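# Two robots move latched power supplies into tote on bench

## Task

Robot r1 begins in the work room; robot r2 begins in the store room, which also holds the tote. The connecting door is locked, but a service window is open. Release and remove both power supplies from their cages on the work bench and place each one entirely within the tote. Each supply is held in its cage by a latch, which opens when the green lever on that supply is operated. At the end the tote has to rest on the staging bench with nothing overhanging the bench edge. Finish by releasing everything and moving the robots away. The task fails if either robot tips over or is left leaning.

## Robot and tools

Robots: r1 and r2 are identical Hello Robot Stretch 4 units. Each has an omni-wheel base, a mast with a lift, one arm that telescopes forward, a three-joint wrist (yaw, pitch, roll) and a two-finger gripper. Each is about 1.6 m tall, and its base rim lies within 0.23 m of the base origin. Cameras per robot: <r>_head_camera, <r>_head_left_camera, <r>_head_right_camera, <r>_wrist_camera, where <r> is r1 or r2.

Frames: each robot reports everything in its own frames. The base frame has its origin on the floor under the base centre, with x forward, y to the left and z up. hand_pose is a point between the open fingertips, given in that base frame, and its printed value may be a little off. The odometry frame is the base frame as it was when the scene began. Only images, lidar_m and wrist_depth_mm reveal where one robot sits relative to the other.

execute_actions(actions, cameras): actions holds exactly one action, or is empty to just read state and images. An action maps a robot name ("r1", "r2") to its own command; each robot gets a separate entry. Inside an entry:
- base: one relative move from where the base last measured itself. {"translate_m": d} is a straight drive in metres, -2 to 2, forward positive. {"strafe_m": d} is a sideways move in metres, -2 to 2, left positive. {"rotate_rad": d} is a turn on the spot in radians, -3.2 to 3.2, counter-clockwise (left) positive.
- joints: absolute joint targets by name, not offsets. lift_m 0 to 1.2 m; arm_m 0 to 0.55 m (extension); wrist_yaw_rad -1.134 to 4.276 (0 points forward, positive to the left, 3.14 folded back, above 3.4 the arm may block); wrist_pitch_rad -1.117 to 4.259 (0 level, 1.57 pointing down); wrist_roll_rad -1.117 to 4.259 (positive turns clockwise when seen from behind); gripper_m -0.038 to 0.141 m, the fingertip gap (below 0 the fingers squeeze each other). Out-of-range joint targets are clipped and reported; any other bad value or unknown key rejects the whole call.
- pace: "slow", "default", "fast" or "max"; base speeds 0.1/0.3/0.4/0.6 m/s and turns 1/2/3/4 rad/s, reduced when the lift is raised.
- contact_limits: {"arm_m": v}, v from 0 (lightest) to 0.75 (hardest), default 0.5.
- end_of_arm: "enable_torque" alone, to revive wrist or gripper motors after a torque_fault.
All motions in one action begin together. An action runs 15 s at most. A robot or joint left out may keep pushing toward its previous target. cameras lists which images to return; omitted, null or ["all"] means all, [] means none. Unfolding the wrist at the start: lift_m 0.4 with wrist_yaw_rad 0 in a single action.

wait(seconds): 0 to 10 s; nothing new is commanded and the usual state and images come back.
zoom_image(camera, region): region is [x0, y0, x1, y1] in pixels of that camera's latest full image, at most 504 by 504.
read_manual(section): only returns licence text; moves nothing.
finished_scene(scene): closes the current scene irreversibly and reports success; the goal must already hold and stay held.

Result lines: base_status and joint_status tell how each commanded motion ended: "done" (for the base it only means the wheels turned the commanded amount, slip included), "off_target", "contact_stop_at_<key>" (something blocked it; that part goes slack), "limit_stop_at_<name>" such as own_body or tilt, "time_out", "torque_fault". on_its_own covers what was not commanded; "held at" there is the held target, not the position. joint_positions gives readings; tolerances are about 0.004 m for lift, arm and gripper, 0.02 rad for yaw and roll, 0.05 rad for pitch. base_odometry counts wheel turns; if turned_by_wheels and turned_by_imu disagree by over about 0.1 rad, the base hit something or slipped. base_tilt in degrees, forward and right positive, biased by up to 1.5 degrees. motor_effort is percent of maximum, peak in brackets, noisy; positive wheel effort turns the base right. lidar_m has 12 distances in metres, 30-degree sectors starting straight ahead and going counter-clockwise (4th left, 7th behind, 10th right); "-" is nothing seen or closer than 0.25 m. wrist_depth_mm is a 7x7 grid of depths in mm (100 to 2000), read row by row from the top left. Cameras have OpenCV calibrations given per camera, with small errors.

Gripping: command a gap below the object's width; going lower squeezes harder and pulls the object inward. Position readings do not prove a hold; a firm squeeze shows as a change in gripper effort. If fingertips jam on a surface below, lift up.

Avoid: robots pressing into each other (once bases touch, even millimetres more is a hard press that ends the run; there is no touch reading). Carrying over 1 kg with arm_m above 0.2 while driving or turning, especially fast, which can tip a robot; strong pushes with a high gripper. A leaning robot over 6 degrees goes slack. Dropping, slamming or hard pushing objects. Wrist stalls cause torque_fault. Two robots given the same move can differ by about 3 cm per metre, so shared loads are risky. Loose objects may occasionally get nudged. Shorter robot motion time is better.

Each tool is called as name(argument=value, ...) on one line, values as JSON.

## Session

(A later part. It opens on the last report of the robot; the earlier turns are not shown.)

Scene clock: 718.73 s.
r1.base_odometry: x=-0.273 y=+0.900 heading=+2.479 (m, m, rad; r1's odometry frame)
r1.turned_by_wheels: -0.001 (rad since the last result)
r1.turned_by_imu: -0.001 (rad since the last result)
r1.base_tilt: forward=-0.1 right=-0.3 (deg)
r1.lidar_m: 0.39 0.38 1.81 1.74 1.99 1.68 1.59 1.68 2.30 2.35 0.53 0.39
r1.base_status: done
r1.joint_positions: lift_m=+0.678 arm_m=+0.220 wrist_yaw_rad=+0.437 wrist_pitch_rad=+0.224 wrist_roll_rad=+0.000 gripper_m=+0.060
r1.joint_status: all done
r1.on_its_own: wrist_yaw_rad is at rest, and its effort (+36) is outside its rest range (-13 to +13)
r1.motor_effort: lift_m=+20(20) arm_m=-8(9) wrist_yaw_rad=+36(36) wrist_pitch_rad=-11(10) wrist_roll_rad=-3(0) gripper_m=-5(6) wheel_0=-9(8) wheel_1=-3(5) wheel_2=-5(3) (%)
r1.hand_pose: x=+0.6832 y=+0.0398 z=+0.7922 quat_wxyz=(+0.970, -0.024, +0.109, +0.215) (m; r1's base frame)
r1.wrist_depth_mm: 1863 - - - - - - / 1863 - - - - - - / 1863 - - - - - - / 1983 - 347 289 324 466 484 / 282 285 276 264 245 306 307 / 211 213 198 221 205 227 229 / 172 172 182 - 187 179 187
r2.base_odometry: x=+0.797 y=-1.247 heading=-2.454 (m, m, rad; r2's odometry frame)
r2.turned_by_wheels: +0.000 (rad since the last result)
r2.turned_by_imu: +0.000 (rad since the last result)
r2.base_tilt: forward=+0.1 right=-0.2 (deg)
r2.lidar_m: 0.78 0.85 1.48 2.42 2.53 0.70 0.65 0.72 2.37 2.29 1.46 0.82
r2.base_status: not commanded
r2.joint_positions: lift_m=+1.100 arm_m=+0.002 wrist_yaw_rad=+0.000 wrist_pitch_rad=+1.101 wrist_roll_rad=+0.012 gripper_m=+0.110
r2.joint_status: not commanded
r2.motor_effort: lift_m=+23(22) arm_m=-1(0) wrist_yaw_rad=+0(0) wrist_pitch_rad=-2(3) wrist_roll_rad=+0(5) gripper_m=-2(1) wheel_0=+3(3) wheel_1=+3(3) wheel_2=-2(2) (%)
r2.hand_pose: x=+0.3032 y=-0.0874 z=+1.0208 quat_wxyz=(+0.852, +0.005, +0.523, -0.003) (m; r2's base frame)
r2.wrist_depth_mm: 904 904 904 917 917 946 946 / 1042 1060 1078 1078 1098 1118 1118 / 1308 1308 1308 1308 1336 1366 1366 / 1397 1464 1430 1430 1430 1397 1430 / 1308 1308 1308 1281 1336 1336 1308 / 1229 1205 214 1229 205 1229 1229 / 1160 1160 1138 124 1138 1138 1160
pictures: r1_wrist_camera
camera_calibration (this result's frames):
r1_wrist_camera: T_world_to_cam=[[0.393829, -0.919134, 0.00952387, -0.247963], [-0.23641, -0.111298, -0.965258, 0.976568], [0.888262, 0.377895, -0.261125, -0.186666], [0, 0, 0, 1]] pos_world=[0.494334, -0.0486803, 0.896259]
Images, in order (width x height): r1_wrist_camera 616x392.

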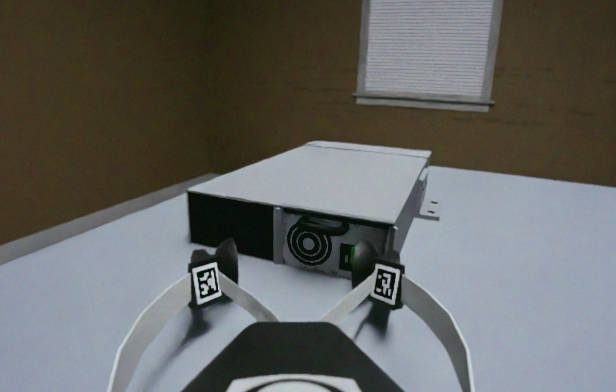

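execute_actions(actions=[{"r1":{"joints":{"wrist_yaw_rad":0.5},"pace":"slow"}}], cameras=["r1_wrist_camera"])

zoom_image(camera="r1_wrist_camera", region=[280, 190, 440, 310])

Scene clock: 719.40 s.
r1.base_odometry: x=-0.273 y=+0.900 heading=+2.478 (m, m, rad; r1's odometry frame)
r1.turned_by_wheels: -0.001 (rad since the last result)
r1.turned_by_imu: -0.001 (rad since the last result)
r1.base_tilt: forward=+0.0 right=-0.3 (deg)
r1.lidar_m: 0.39 0.40 1.83 1.75 2.00 1.65 1.60 1.66 2.29 2.35 0.57 0.40
r1.base_status: not commanded
r1.joint_positions: lift_m=+0.678 arm_m=+0.220 wrist_yaw_rad=+0.475 wrist_pitch_rad=+0.225 wrist_roll_rad=+0.001 gripper_m=+0.060
r1.joint_status: wrist_yaw_rad off_target (ended at +0.475, target +0.500)
r1.on_its_own: wrist_yaw_rad is at rest, and its effort (+73) is outside its rest range (-13 to +13)
r1.motor_effort: lift_m=+20(20) arm_m=-7(8) wrist_yaw_rad=+73(71) wrist_pitch_rad=-15(16) wrist_roll_rad=-3(4) gripper_m=-7(9) wheel_0=-14(13) wheel_1=-5(5) wheel_2=-11(11) (%)
r1.hand_pose: x=+0.6811 y=+0.0507 z=+0.7918 quat_wxyz=(+0.966, -0.026, +0.109, +0.234) (m; r1's base frame)
r1.wrist_depth_mm: 1808 - - - - - - / 1808 - - - - - - / 1863 - - - - - - / 1921 - 343 309 322 455 477 / 277 285 276 262 245 306 307 / 209 211 199 222 204 226 227 / 171 172 180 - 186 179 187
r2.base_odometry: x=+0.797 y=-1.247 heading=-2.454 (m, m, rad; r2's odometry frame)
r2.turned_by_wheels: +0.000 (rad since the last result)
r2.turned_by_imu: +0.000 (rad since the last result)
r2.base_tilt: forward=+0.1 right=-0.2 (deg)
r2.lidar_m: 0.78 0.85 1.43 2.44 2.55 0.69 0.65 0.68 2.40 2.26 1.48 0.86
r2.base_status: not commanded
r2.joint_positions: lift_m=+1.100 arm_m=+0.002 wrist_yaw_rad=+0.000 wrist_pitch_rad=+1.101 wrist_roll_rad=+0.012 gripper_m=+0.110
r2.joint_status: not commanded
r2.motor_effort: lift_m=+22(23) arm_m=+0(0) wrist_yaw_rad=+0(0) wrist_pitch_rad=-2(2) wrist_roll_rad=-1(1) gripper_m=-1(1) wheel_0=+3(3) wheel_1=+3(3) wheel_2=-2(3) (%)
r2.hand_pose: x=+0.3032 y=-0.0874 z=+1.0208 quat_wxyz=(+0.852, +0.005, +0.523, -0.003) (m; r2's base frame)
r2.wrist_depth_mm: 891 904 904 917 931 931 931 / 1060 1078 1078 1098 1098 1098 1118 / 1308 1281 1308 1336 1366 1366 1397 / 1430 1430 1430 1430 1430 1430 1464 / 1281 1308 1308 1308 1336 1336 1308 / 1229 1229 213 1205 205 1205 1255 / 1138 1118 1138 124 1138 1118 1160
pictures: r1_wrist_camera
camera_calibration (this result's frames):
r1_wrist_camera: T_world_to_cam=[[0.428017, -0.903724, 0.0091743, -0.260921], [-0.233622, -0.120442, -0.964839, 0.975089], [0.873053, 0.410824, -0.262681, -0.179134], [0, 0, 0, 1]] pos_world=[0.495874, -0.0447665, 0.896142]
Images, in order (width x height): r1_wrist_camera 616x392.

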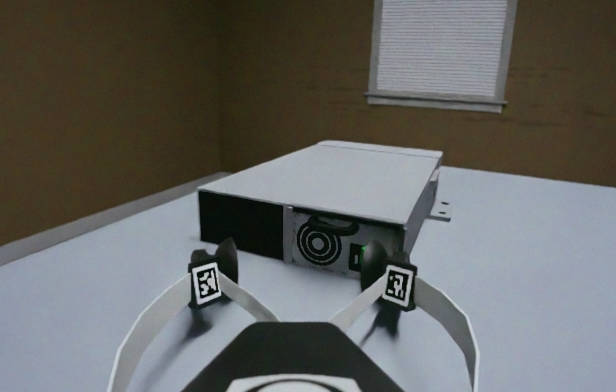

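Region (280, 190, 440, 310) of r1_wrist_camera's 616x392 image, scaled by 3.150; it fills the top 378 rows of this view, and the rest is white.

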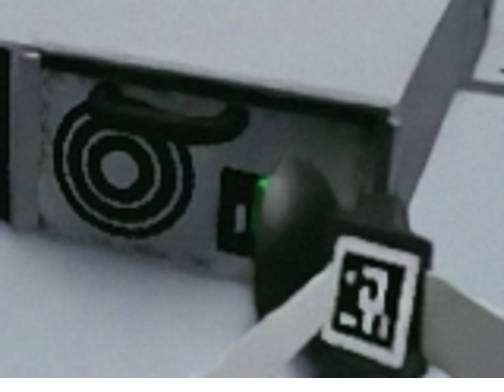

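execute_actions(actions=[{"r1":{"joints":{"arm_m":0.216}}}], cameras=[])

execute_actions(actions=[{"r1":{"joints":{"arm_m":0.2135}}}], cameras=["r1_wrist_camera"])

zoom_image(camera="r1_wrist_camera", region=[280, 190, 440, 310])

Scene clock: 720.00 s.
r1.base_odometry: x=-0.273 y=+0.900 heading=+2.478 (m, m, rad; r1's odometry frame)
r1.turned_by_wheels: +0.000 (rad since the last result)
r1.turned_by_imu: +0.000 (rad since the last result)
r1.base_tilt: forward=+0.0 right=-0.3 (deg)
r1.lidar_m: 0.38 0.40 1.80 1.74 2.00 1.66 1.58 1.67 2.29 2.32 0.59 0.39
r1.base_status: not commanded
r1.joint_positions: lift_m=+0.678 arm_m=+0.218 wrist_yaw_rad=+0.475 wrist_pitch_rad=+0.225 wrist_roll_rad=+0.001 gripper_m=+0.060
r1.joint_status: all done
r1.on_its_own: wrist_yaw_rad is at rest, and its effort (+69) is outside its rest range (-13 to +13)
r1.motor_effort: lift_m=+20(20) arm_m=-9(8) wrist_yaw_rad=+69(72) wrist_pitch_rad=-16(15) wrist_roll_rad=-3(3) gripper_m=-11(10) wheel_0=-14(15) wheel_1=-6(6) wheel_2=-11(11) (%)
r1.hand_pose: x=+0.6785 y=+0.0510 z=+0.7918 quat_wxyz=(+0.966, -0.026, +0.109, +0.234) (m; r1's base frame)
r1.wrist_depth_mm: 1808 - - - - - - / 1863 - - - - - - / 1863 - - - - - - / 1921 - 345 312 319 462 484 / 278 285 276 266 245 306 306 / 210 212 198 221 200 227 229 / 171 172 182 - 187 179 187
r2.base_odometry: x=+0.797 y=-1.247 heading=-2.454 (m, m, rad; r2's odometry frame)
r2.turned_by_wheels: +0.000 (rad since the last result)
r2.turned_by_imu: +0.000 (rad since the last result)
r2.base_tilt: forward=+0.2 right=-0.2 (deg)
r2.lidar_m: 0.78 0.83 1.46 2.45 2.52 0.72 0.66 0.72 2.36 2.27 1.46 0.85
r2.base_status: not commanded
r2.joint_positions: lift_m=+1.100 arm_m=+0.002 wrist_yaw_rad=+0.000 wrist_pitch_rad=+1.101 wrist_roll_rad=+0.012 gripper_m=+0.110
r2.joint_status: not commanded
r2.motor_effort: lift_m=+22(23) arm_m=+0(0) wrist_yaw_rad=+0(0) wrist_pitch_rad=-1(2) wrist_roll_rad=-2(2) gripper_m=+0(1) wheel_0=+3(3) wheel_1=+3(3) wheel_2=-2(2) (%)
r2.hand_pose: x=+0.3032 y=-0.0874 z=+1.0208 quat_wxyz=(+0.852, +0.005, +0.523, -0.003) (m; r2's base frame)
r2.wrist_depth_mm: 891 904 917 917 917 931 946 / 1042 1078 1060 1078 1098 1118 1118 / 1308 1308 1308 1336 1366 1397 1397 / 1397 1397 1430 1397 1430 1464 1397 / 1308 1308 1281 1308 1308 1308 1336 / 1229 1205 214 1229 205 1229 1229 / 1138 1118 1138 124 1138 1138 1138
pictures: none
No camera images: the call's "cameras" was empty. Leave "cameras" out to get every camera's image.

Scene clock: 720.43 s.
r1.base_odometry: x=-0.273 y=+0.900 heading=+2.478 (m, m, rad; r1's odometry frame)
r1.turned_by_wheels: +0.000 (rad since the last result)
r1.turned_by_imu: +0.000 (rad since the last result)
r1.base_tilt: forward=+0.0 right=-0.3 (deg)
r1.lidar_m: 0.38 0.39 1.80 1.74 1.96 1.66 1.60 1.66 2.31 2.34 0.55 0.42
r1.base_status: not commanded
r1.joint_positions: lift_m=+0.678 arm_m=+0.215 wrist_yaw_rad=+0.476 wrist_pitch_rad=+0.225 wrist_roll_rad=+0.001 gripper_m=+0.060
r1.joint_status: all done
r1.on_its_own: wrist_yaw_rad is at rest, and its effort (+67) is outside its rest range (-13 to +13)
r1.motor_effort: lift_m=+20(21) arm_m=-9(12) wrist_yaw_rad=+67(69) wrist_pitch_rad=-15(16) wrist_roll_rad=-1(2) gripper_m=-11(10) wheel_0=-15(15) wheel_1=-6(6) wheel_2=-11(11) (%)
r1.hand_pose: x=+0.6759 y=+0.0513 z=+0.7919 quat_wxyz=(+0.966, -0.026, +0.109, +0.234) (m; r1's base frame)
r1.wrist_depth_mm: 1708 - - - - - - / 1808 - - - - - - / 1808 - - - - - - / 1863 - 355 309 320 466 484 / 279 285 276 268 243 306 309 / 211 213 198 223 199 227 228 / 172 173 181 - 186 180 187
r2.base_odometry: x=+0.797 y=-1.247 heading=-2.454 (m, m, rad; r2's odometry frame)
r2.turned_by_wheels: +0.000 (rad since the last result)
r2.turned_by_imu: +0.000 (rad since the last result)
r2.base_tilt: forward=+0.2 right=-0.3 (deg)
r2.lidar_m: 0.78 0.83 1.48 2.43 2.52 0.69 0.64 0.70 2.37 2.26 1.49 0.83
r2.base_status: not commanded
r2.joint_positions: lift_m=+1.100 arm_m=+0.002 wrist_yaw_rad=+0.000 wrist_pitch_rad=+1.101 wrist_roll_rad=+0.012 gripper_m=+0.110
r2.joint_status: not commanded
r2.motor_effort: lift_m=+23(23) arm_m=-1(1) wrist_yaw_rad=+0(0) wrist_pitch_rad=-2(3) wrist_roll_rad=-4(3) gripper_m=+0(1) wheel_0=+3(3) wheel_1=+3(3) wheel_2=-2(2) (%)
r2.hand_pose: x=+0.3032 y=-0.0874 z=+1.0208 quat_wxyz=(+0.852, +0.005, +0.523, -0.003) (m; r2's base frame)
r2.wrist_depth_mm: 891 904 904 904 931 931 960 / 1060 1042 1078 1078 1098 1138 1098 / 1281 1281 1308 1336 1366 1397 1397 / 1430 1430 1430 1464 1464 1430 1430 / 1308 1336 1308 1308 1308 1308 1308 / 1229 1205 213 1229 205 1255 1229 / 1160 1138 1118 124 1138 1138 1138
pictures: r1_wrist_camera
camera_calibration (this result's frames):
r1_wrist_camera: T_world_to_cam=[[0.429684, -0.902933, 0.00916367, -0.259375], [-0.233174, -0.120755, -0.964908, 0.973785], [0.872354, 0.412469, -0.262427, -0.174634], [0, 0, 0, 1]] pos_world=[0.490853, -0.0445776, 0.896162]
Images, in order (width x height): r1_wrist_camera 616x392.

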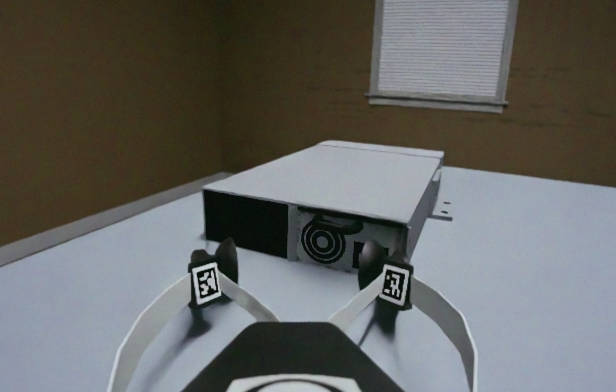

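Region (280, 190, 440, 310) of r1_wrist_camera's 616x392 image, scaled by 3.150; it fills the top 378 rows of this view, and the rest is white.

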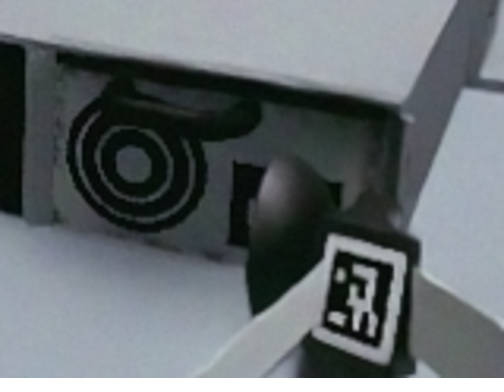

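execute_actions(actions=[{"r1":{"base":{"strafe_m":-0.04},"joints":{"wrist_yaw_rad":0.45}}}], cameras=[])

execute_actions(actions=[{"r1":{"joints":{"arm_m":0.19}}}], cameras=[])

execute_actions(actions=[{"r1":{"base":{"strafe_m":-0.122},"joints":{"wrist_yaw_rad":0.85}}}], cameras=[])

execute_actions(actions=[{"r1":{"joints":{"arm_m":0.244}}}], cameras=["r1_wrist_camera"])

zoom_image(camera="r1_wrist_camera", region=[260, 190, 420, 310])

Scene clock: 722.07 s.
r1.base_odometry: x=-0.249 y=+0.932 heading=+2.478 (m, m, rad; r1's odometry frame)
r1.turned_by_wheels: +0.000 (rad since the last result)
r1.turned_by_imu: +0.001 (rad since the last result)
r1.base_tilt: forward=-0.1 right=-0.4 (deg)
r1.lidar_m: 0.37 0.38 1.82 1.79 2.06 1.66 1.58 1.65 2.31 2.31 0.56 0.39
r1.base_status: done
r1.joint_positions: lift_m=+0.678 arm_m=+0.215 wrist_yaw_rad=+0.450 wrist_pitch_rad=+0.223 wrist_roll_rad=+0.000 gripper_m=+0.060
r1.joint_status: all done
r1.motor_effort: lift_m=+20(20) arm_m=-9(9) wrist_yaw_rad=-2(61) wrist_pitch_rad=-8(14) wrist_roll_rad=-3(2) gripper_m=-2(11) wheel_0=+0(12) wheel_1=+1(11) wheel_2=+1(10) (%)
r1.hand_pose: x=+0.6773 y=+0.0436 z=+0.7925 quat_wxyz=(+0.969, -0.025, +0.108, +0.222) (m; r1's base frame)
r1.wrist_depth_mm: 1808 - - - - - - / 1808 - - - - - - / 1863 - - - - - - / - - 345 289 382 466 488 / 281 287 279 268 286 309 310 / 213 216 198 214 197 228 229 / 173 174 182 - 187 180 188
r2.base_odometry: x=+0.797 y=-1.247 heading=-2.454 (m, m, rad; r2's odometry frame)
r2.turned_by_wheels: +0.000 (rad since the last result)
r2.turned_by_imu: +0.000 (rad since the last result)
r2.base_tilt: forward=+0.1 right=-0.2 (deg)
r2.lidar_m: 0.79 0.84 1.47 2.43 2.55 0.70 0.65 0.71 2.37 2.27 1.49 0.82
r2.base_status: not commanded
r2.joint_positions: lift_m=+1.100 arm_m=+0.002 wrist_yaw_rad=+0.000 wrist_pitch_rad=+1.101 wrist_roll_rad=+0.012 gripper_m=+0.110
r2.joint_status: not commanded
r2.motor_effort: lift_m=+23(23) arm_m=+0(1) wrist_yaw_rad=+0(0) wrist_pitch_rad=-2(2) wrist_roll_rad=-1(3) gripper_m=-2(1) wheel_0=+3(3) wheel_1=+3(3) wheel_2=-2(2) (%)
r2.hand_pose: x=+0.3032 y=-0.0874 z=+1.0208 quat_wxyz=(+0.852, +0.005, +0.523, -0.003) (m; r2's base frame)
r2.wrist_depth_mm: 904 891 904 917 931 931 960 / 1060 1060 1078 1098 1098 1118 1138 / 1281 1308 1336 1336 1336 1366 1366 / 1397 1430 1397 1430 1430 1430 1430 / 1308 1308 1308 1308 1336 1336 1336 / 1205 1205 214 1229 205 1205 1229 / 1138 1138 1138 124 1138 1138 1118
pictures: none
No camera images: the call's "cameras" was empty. Leave "cameras" out to get every camera's image.

Scene clock: 722.83 s.
r1.base_odometry: x=-0.249 y=+0.932 heading=+2.478 (m, m, rad; r1's odometry frame)
r1.turned_by_wheels: +0.000 (rad since the last result)
r1.turned_by_imu: +0.000 (rad since the last result)
r1.base_tilt: forward=+0.0 right=-0.4 (deg)
r1.lidar_m: 0.37 0.39 1.84 1.81 2.08 1.65 1.59 1.67 2.30 2.29 0.55 0.39
r1.base_status: not commanded
r1.joint_positions: lift_m=+0.678 arm_m=+0.192 wrist_yaw_rad=+0.450 wrist_pitch_rad=+0.223 wrist_roll_rad=+0.000 gripper_m=+0.060
r1.joint_status: all done
r1.motor_effort: lift_m=+20(20) arm_m=-9(9) wrist_yaw_rad=+0(2) wrist_pitch_rad=-9(8) wrist_roll_rad=+0(2) gripper_m=-2(3) wheel_0=+0(0) wheel_1=+1(1) wheel_2=+1(1) (%)
r1.hand_pose: x=+0.6539 y=+0.0437 z=+0.7925 quat_wxyz=(+0.969, -0.025, +0.108, +0.222) (m; r1's base frame)
r1.wrist_depth_mm: 1863 - - - - - - / 1808 - - - - - - / 1863 - - - - - - / - - 362 303 382 466 488 / 282 286 279 286 286 307 309 / 213 215 198 214 198 229 228 / 172 174 183 - 188 180 187
r2.base_odometry: x=+0.797 y=-1.247 heading=-2.454 (m, m, rad; r2's odometry frame)
r2.turned_by_wheels: +0.000 (rad since the last result)
r2.turned_by_imu: +0.000 (rad since the last result)
r2.base_tilt: forward=+0.1 right=-0.3 (deg)
r2.lidar_m: 0.80 0.83 1.50 2.41 2.53 0.70 0.63 0.70 2.39 2.28 1.49 0.84
r2.base_status: not commanded
r2.joint_positions: lift_m=+1.100 arm_m=+0.002 wrist_yaw_rad=+0.000 wrist_pitch_rad=+1.101 wrist_roll_rad=+0.012 gripper_m=+0.110
r2.joint_status: not commanded
r2.motor_effort: lift_m=+23(23) arm_m=+0(1) wrist_yaw_rad=+0(0) wrist_pitch_rad=-2(2) wrist_roll_rad=-2(2) gripper_m=+0(2) wheel_0=+3(3) wheel_1=+3(3) wheel_2=-2(2) (%)
r2.hand_pose: x=+0.3032 y=-0.0874 z=+1.0208 quat_wxyz=(+0.852, +0.005, +0.523, -0.003) (m; r2's base frame)
r2.wrist_depth_mm: 904 904 917 917 931 931 931 / 1060 1060 1078 1060 1098 1118 1118 / 1308 1281 1336 1336 1366 1397 1366 / 1430 1430 1430 1430 1430 1430 1430 / 1308 1308 1308 1308 1281 1308 1308 / 1229 1205 214 1229 205 1229 1229 / 1138 1138 1138 124 1138 1138 1160
pictures: none
No camera images: the call's "cameras" was empty. Leave "cameras" out to get every camera's image.

Scene clock: 724.43 s.
r1.base_odometry: x=-0.174 y=+1.028 heading=+2.478 (m, m, rad; r1's odometry frame)
r1.turned_by_wheels: +0.000 (rad since the last result)
r1.turned_by_imu: +0.000 (rad since the last result)
r1.base_tilt: forward=+0.0 right=-0.4 (deg)
r1.lidar_m: 0.38 0.40 0.56 1.91 2.14 1.69 1.58 1.66 2.24 2.17 0.58 0.39
r1.base_status: done
r1.joint_positions: lift_m=+0.678 arm_m=+0.192 wrist_yaw_rad=+0.850 wrist_pitch_rad=+0.222 wrist_roll_rad=+0.000 gripper_m=+0.060
r1.joint_status: all done
r1.motor_effort: lift_m=+20(20) arm_m=-9(9) wrist_yaw_rad=-1(4) wrist_pitch_rad=-8(8) wrist_roll_rad=-1(3) gripper_m=-2(4) wheel_0=-1(9) wheel_1=+1(9) wheel_2=+0(2) (%)
r1.hand_pose: x=+0.6138 y=+0.1537 z=+0.7925 quat_wxyz=(+0.905, -0.046, +0.101, +0.410) (m; r1's base frame)
r1.wrist_depth_mm: - 1863 - - - - - / 1661 1921 - - - - - / 1756 - - - - - - / 1808 1983 442 402 322 389 484 / 282 289 278 298 296 309 309 / 213 215 198 214 198 228 228 / 174 174 183 - 188 180 188
r2.base_odometry: x=+0.797 y=-1.247 heading=-2.454 (m, m, rad; r2's odometry frame)
r2.turned_by_wheels: +0.000 (rad since the last result)
r2.turned_by_imu: +0.000 (rad since the last result)
r2.base_tilt: forward=+0.1 right=-0.2 (deg)
r2.lidar_m: 0.79 0.85 1.47 2.44 2.56 0.68 0.64 0.74 2.39 2.27 1.49 0.84
r2.base_status: not commanded
r2.joint_positions: lift_m=+1.100 arm_m=+0.002 wrist_yaw_rad=+0.000 wrist_pitch_rad=+1.101 wrist_roll_rad=+0.012 gripper_m=+0.110
r2.joint_status: not commanded
r2.motor_effort: lift_m=+23(23) arm_m=+0(1) wrist_yaw_rad=+0(0) wrist_pitch_rad=-2(3) wrist_roll_rad=-2(3) gripper_m=-1(1) wheel_0=+3(3) wheel_1=+3(3) wheel_2=-2(2) (%)
r2.hand_pose: x=+0.3032 y=-0.0874 z=+1.0208 quat_wxyz=(+0.852, +0.005, +0.523, -0.003) (m; r2's base frame)
r2.wrist_depth_mm: 891 904 904 917 917 946 946 / 1060 1060 1078 1078 1098 1118 1118 / 1281 1255 1308 1336 1336 1366 1397 / 1430 1430 1397 1430 1397 1430 1430 / 1336 1308 1308 1336 1336 1308 1308 / 1229 1205 213 1229 205 1229 1229 / 1138 1138 1118 124 1138 1138 1160
pictures: none
No camera images: the call's "cameras" was empty. Leave "cameras" out to get every camera's image.

Scene clock: 725.47 s.
r1.base_odometry: x=-0.174 y=+1.028 heading=+2.478 (m, m, rad; r1's odometry frame)
r1.turned_by_wheels: +0.000 (rad since the last result)
r1.turned_by_imu: +0.000 (rad since the last result)
r1.base_tilt: forward=+0.0 right=-0.4 (deg)
r1.lidar_m: 0.36 0.40 0.60 1.96 2.14 1.67 1.60 1.66 2.28 2.18 0.54 0.41
r1.base_status: not commanded
r1.joint_positions: lift_m=+0.678 arm_m=+0.242 wrist_yaw_rad=+0.850 wrist_pitch_rad=+0.222 wrist_roll_rad=+0.000 gripper_m=+0.060
r1.joint_status: all done
r1.motor_effort: lift_m=+20(20) arm_m=+9(12) wrist_yaw_rad=-1(1) wrist_pitch_rad=-8(7) wrist_roll_rad=-1(1) gripper_m=-4(3) wheel_0=-1(1) wheel_1=+1(1) wheel_2=+0(0) (%)
r1.hand_pose: x=+0.6647 y=+0.1537 z=+0.7926 quat_wxyz=(+0.905, -0.046, +0.101, +0.410) (m; r1's base frame)
r1.wrist_depth_mm: - 1863 - - - - - / 1661 1863 - - - - - / 1708 - - - - - - / 1756 1983 392 312 312 384 480 / 282 289 278 282 277 307 307 / 213 216 198 214 198 228 228 / 173 174 183 - 187 180 187
r2.base_odometry: x=+0.797 y=-1.247 heading=-2.454 (m, m, rad; r2's odometry frame)
r2.turned_by_wheels: +0.000 (rad since the last result)
r2.turned_by_imu: +0.000 (rad since the last result)
r2.base_tilt: forward=+0.1 right=-0.2 (deg)
r2.lidar_m: 0.79 0.84 1.50 2.43 2.54 0.69 0.66 0.65 2.37 2.28 1.48 0.83
r2.base_status: not commanded
r2.joint_positions: lift_m=+1.100 arm_m=+0.002 wrist_yaw_rad=+0.000 wrist_pitch_rad=+1.101 wrist_roll_rad=+0.012 gripper_m=+0.110
r2.joint_status: not commanded
r2.motor_effort: lift_m=+23(23) arm_m=+0(0) wrist_yaw_rad=+0(0) wrist_pitch_rad=-2(2) wrist_roll_rad=-3(3) gripper_m=-1(1) wheel_0=+3(3) wheel_1=+3(3) wheel_2=-2(2) (%)
r2.hand_pose: x=+0.3032 y=-0.0874 z=+1.0208 quat_wxyz=(+0.852, +0.005, +0.523, -0.003) (m; r2's base frame)
r2.wrist_depth_mm: 891 891 904 917 931 931 946 / 1042 1060 1078 1098 1098 1118 1138 / 1281 1308 1308 1366 1336 1366 1397 / 1430 1397 1430 1430 1430 1430 1397 / 1308 1308 1308 1336 1308 1308 1308 / 1205 1205 213 1229 205 1229 1229 / 1160 1118 1138 123 1118 1160 1138
pictures: r1_wrist_camera
camera_calibration (this result's frames):
r1_wrist_camera: T_world_to_cam=[[0.729591, -0.683818, 0.0095155, -0.39541], [-0.171111, -0.196001, -0.965559, 0.955038], [0.662131, 0.702835, -0.26001, -0.11371], [0, 0, 0, 1]] pos_world=[0.527196, -0.00328017, 0.896343]
Images, in order (width x height): r1_wrist_camera 616x392.

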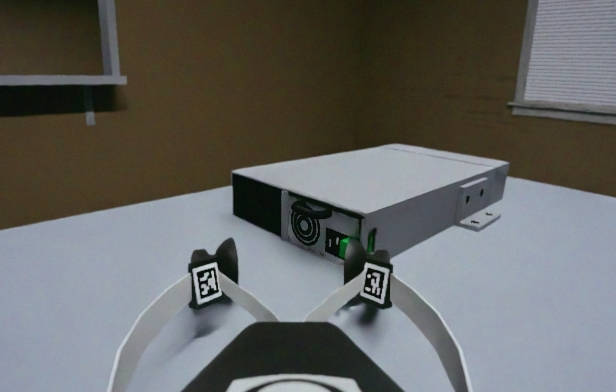

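Region (260, 190, 420, 310) of r1_wrist_camera's 616x392 image, scaled by 3.150; it fills the top 378 rows of this view, and the rest is white.

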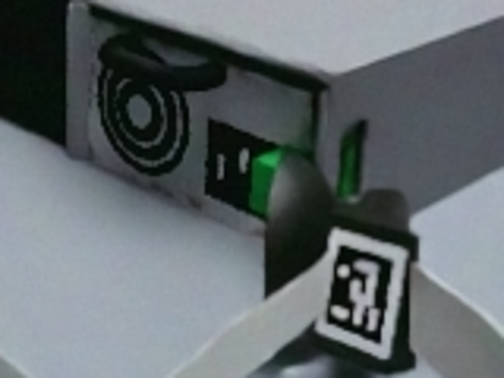

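execute_actions(actions=[{"r1":{"joints":{"arm_m":0.253}}}], cameras=["r1_wrist_camera"])

zoom_image(camera="r1_wrist_camera", region=[260, 190, 420, 310])

Scene clock: 726.20 s.
r1.base_odometry: x=-0.174 y=+1.028 heading=+2.478 (m, m, rad; r1's odometry frame)
r1.turned_by_wheels: +0.000 (rad since the last result)
r1.turned_by_imu: +0.000 (rad since the last result)
r1.base_tilt: forward=+0.0 right=-0.4 (deg)
r1.lidar_m: 0.38 0.40 0.58 1.92 2.14 1.65 1.59 1.66 2.25 2.18 0.58 0.38
r1.base_status: not commanded
r1.joint_positions: lift_m=+0.678 arm_m=+0.251 wrist_yaw_rad=+0.850 wrist_pitch_rad=+0.222 wrist_roll_rad=+0.000 gripper_m=+0.060
r1.joint_status: all done
r1.motor_effort: lift_m=+20(20) arm_m=+9(7) wrist_yaw_rad=-2(1) wrist_pitch_rad=-8(7) wrist_roll_rad=-1(1) gripper_m=-2(4) wheel_0=-1(1) wheel_1=+1(1) wheel_2=+0(0) (%)
r1.hand_pose: x=+0.6737 y=+0.1537 z=+0.7926 quat_wxyz=(+0.905, -0.046, +0.101, +0.410) (m; r1's base frame)
r1.wrist_depth_mm: - 1921 - - - - - / 1708 1983 - - - - - / 1618 - - - - - - / 1708 1983 389 304 314 389 484 / 282 290 279 277 273 307 310 / 213 214 197 213 197 228 228 / 173 173 182 - 187 180 187
r2.base_odometry: x=+0.797 y=-1.247 heading=-2.454 (m, m, rad; r2's odometry frame)
r2.turned_by_wheels: +0.000 (rad since the last result)
r2.turned_by_imu: +0.000 (rad since the last result)
r2.base_tilt: forward=+0.1 right=-0.2 (deg)
r2.lidar_m: 0.78 0.83 1.49 2.41 2.54 0.70 0.65 0.73 2.40 2.26 1.49 0.84
r2.base_status: not commanded
r2.joint_positions: lift_m=+1.100 arm_m=+0.002 wrist_yaw_rad=+0.000 wrist_pitch_rad=+1.101 wrist_roll_rad=+0.012 gripper_m=+0.110
r2.joint_status: not commanded
r2.motor_effort: lift_m=+22(23) arm_m=+0(0) wrist_yaw_rad=+0(0) wrist_pitch_rad=-2(2) wrist_roll_rad=-3(0) gripper_m=-2(3) wheel_0=+3(3) wheel_1=+3(3) wheel_2=-2(2) (%)
r2.hand_pose: x=+0.3032 y=-0.0874 z=+1.0208 quat_wxyz=(+0.852, +0.005, +0.523, -0.003) (m; r2's base frame)
r2.wrist_depth_mm: 904 904 904 917 917 931 946 / 1042 1042 1060 1098 1098 1098 1138 / 1281 1281 1336 1308 1366 1366 1366 / 1397 1430 1430 1430 1464 1430 1430 / 1308 1308 1308 1308 1308 1336 1336 / 1229 1205 214 1229 205 1229 1229 / 1138 1138 1138 123 1138 1118 1138
pictures: r1_wrist_camera
camera_calibration (this result's frames):
r1_wrist_camera: T_world_to_cam=[[0.729591, -0.683817, 0.00951654, -0.401973], [-0.17111, -0.196001, -0.965559, 0.956577], [0.662131, 0.702835, -0.260009, -0.119666], [0, 0, 0, 1]] pos_world=[0.536191, -0.00328009, 0.896343]
Images, in order (width x height): r1_wrist_camera 616x392.

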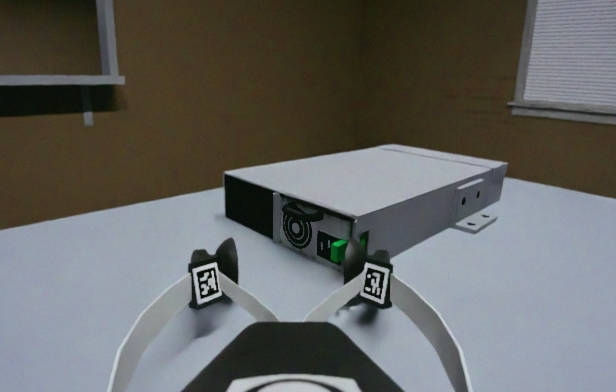

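Region (260, 190, 420, 310) of r1_wrist_camera's 616x392 image, scaled by 3.150; it fills the top 378 rows of this view, and the rest is white.

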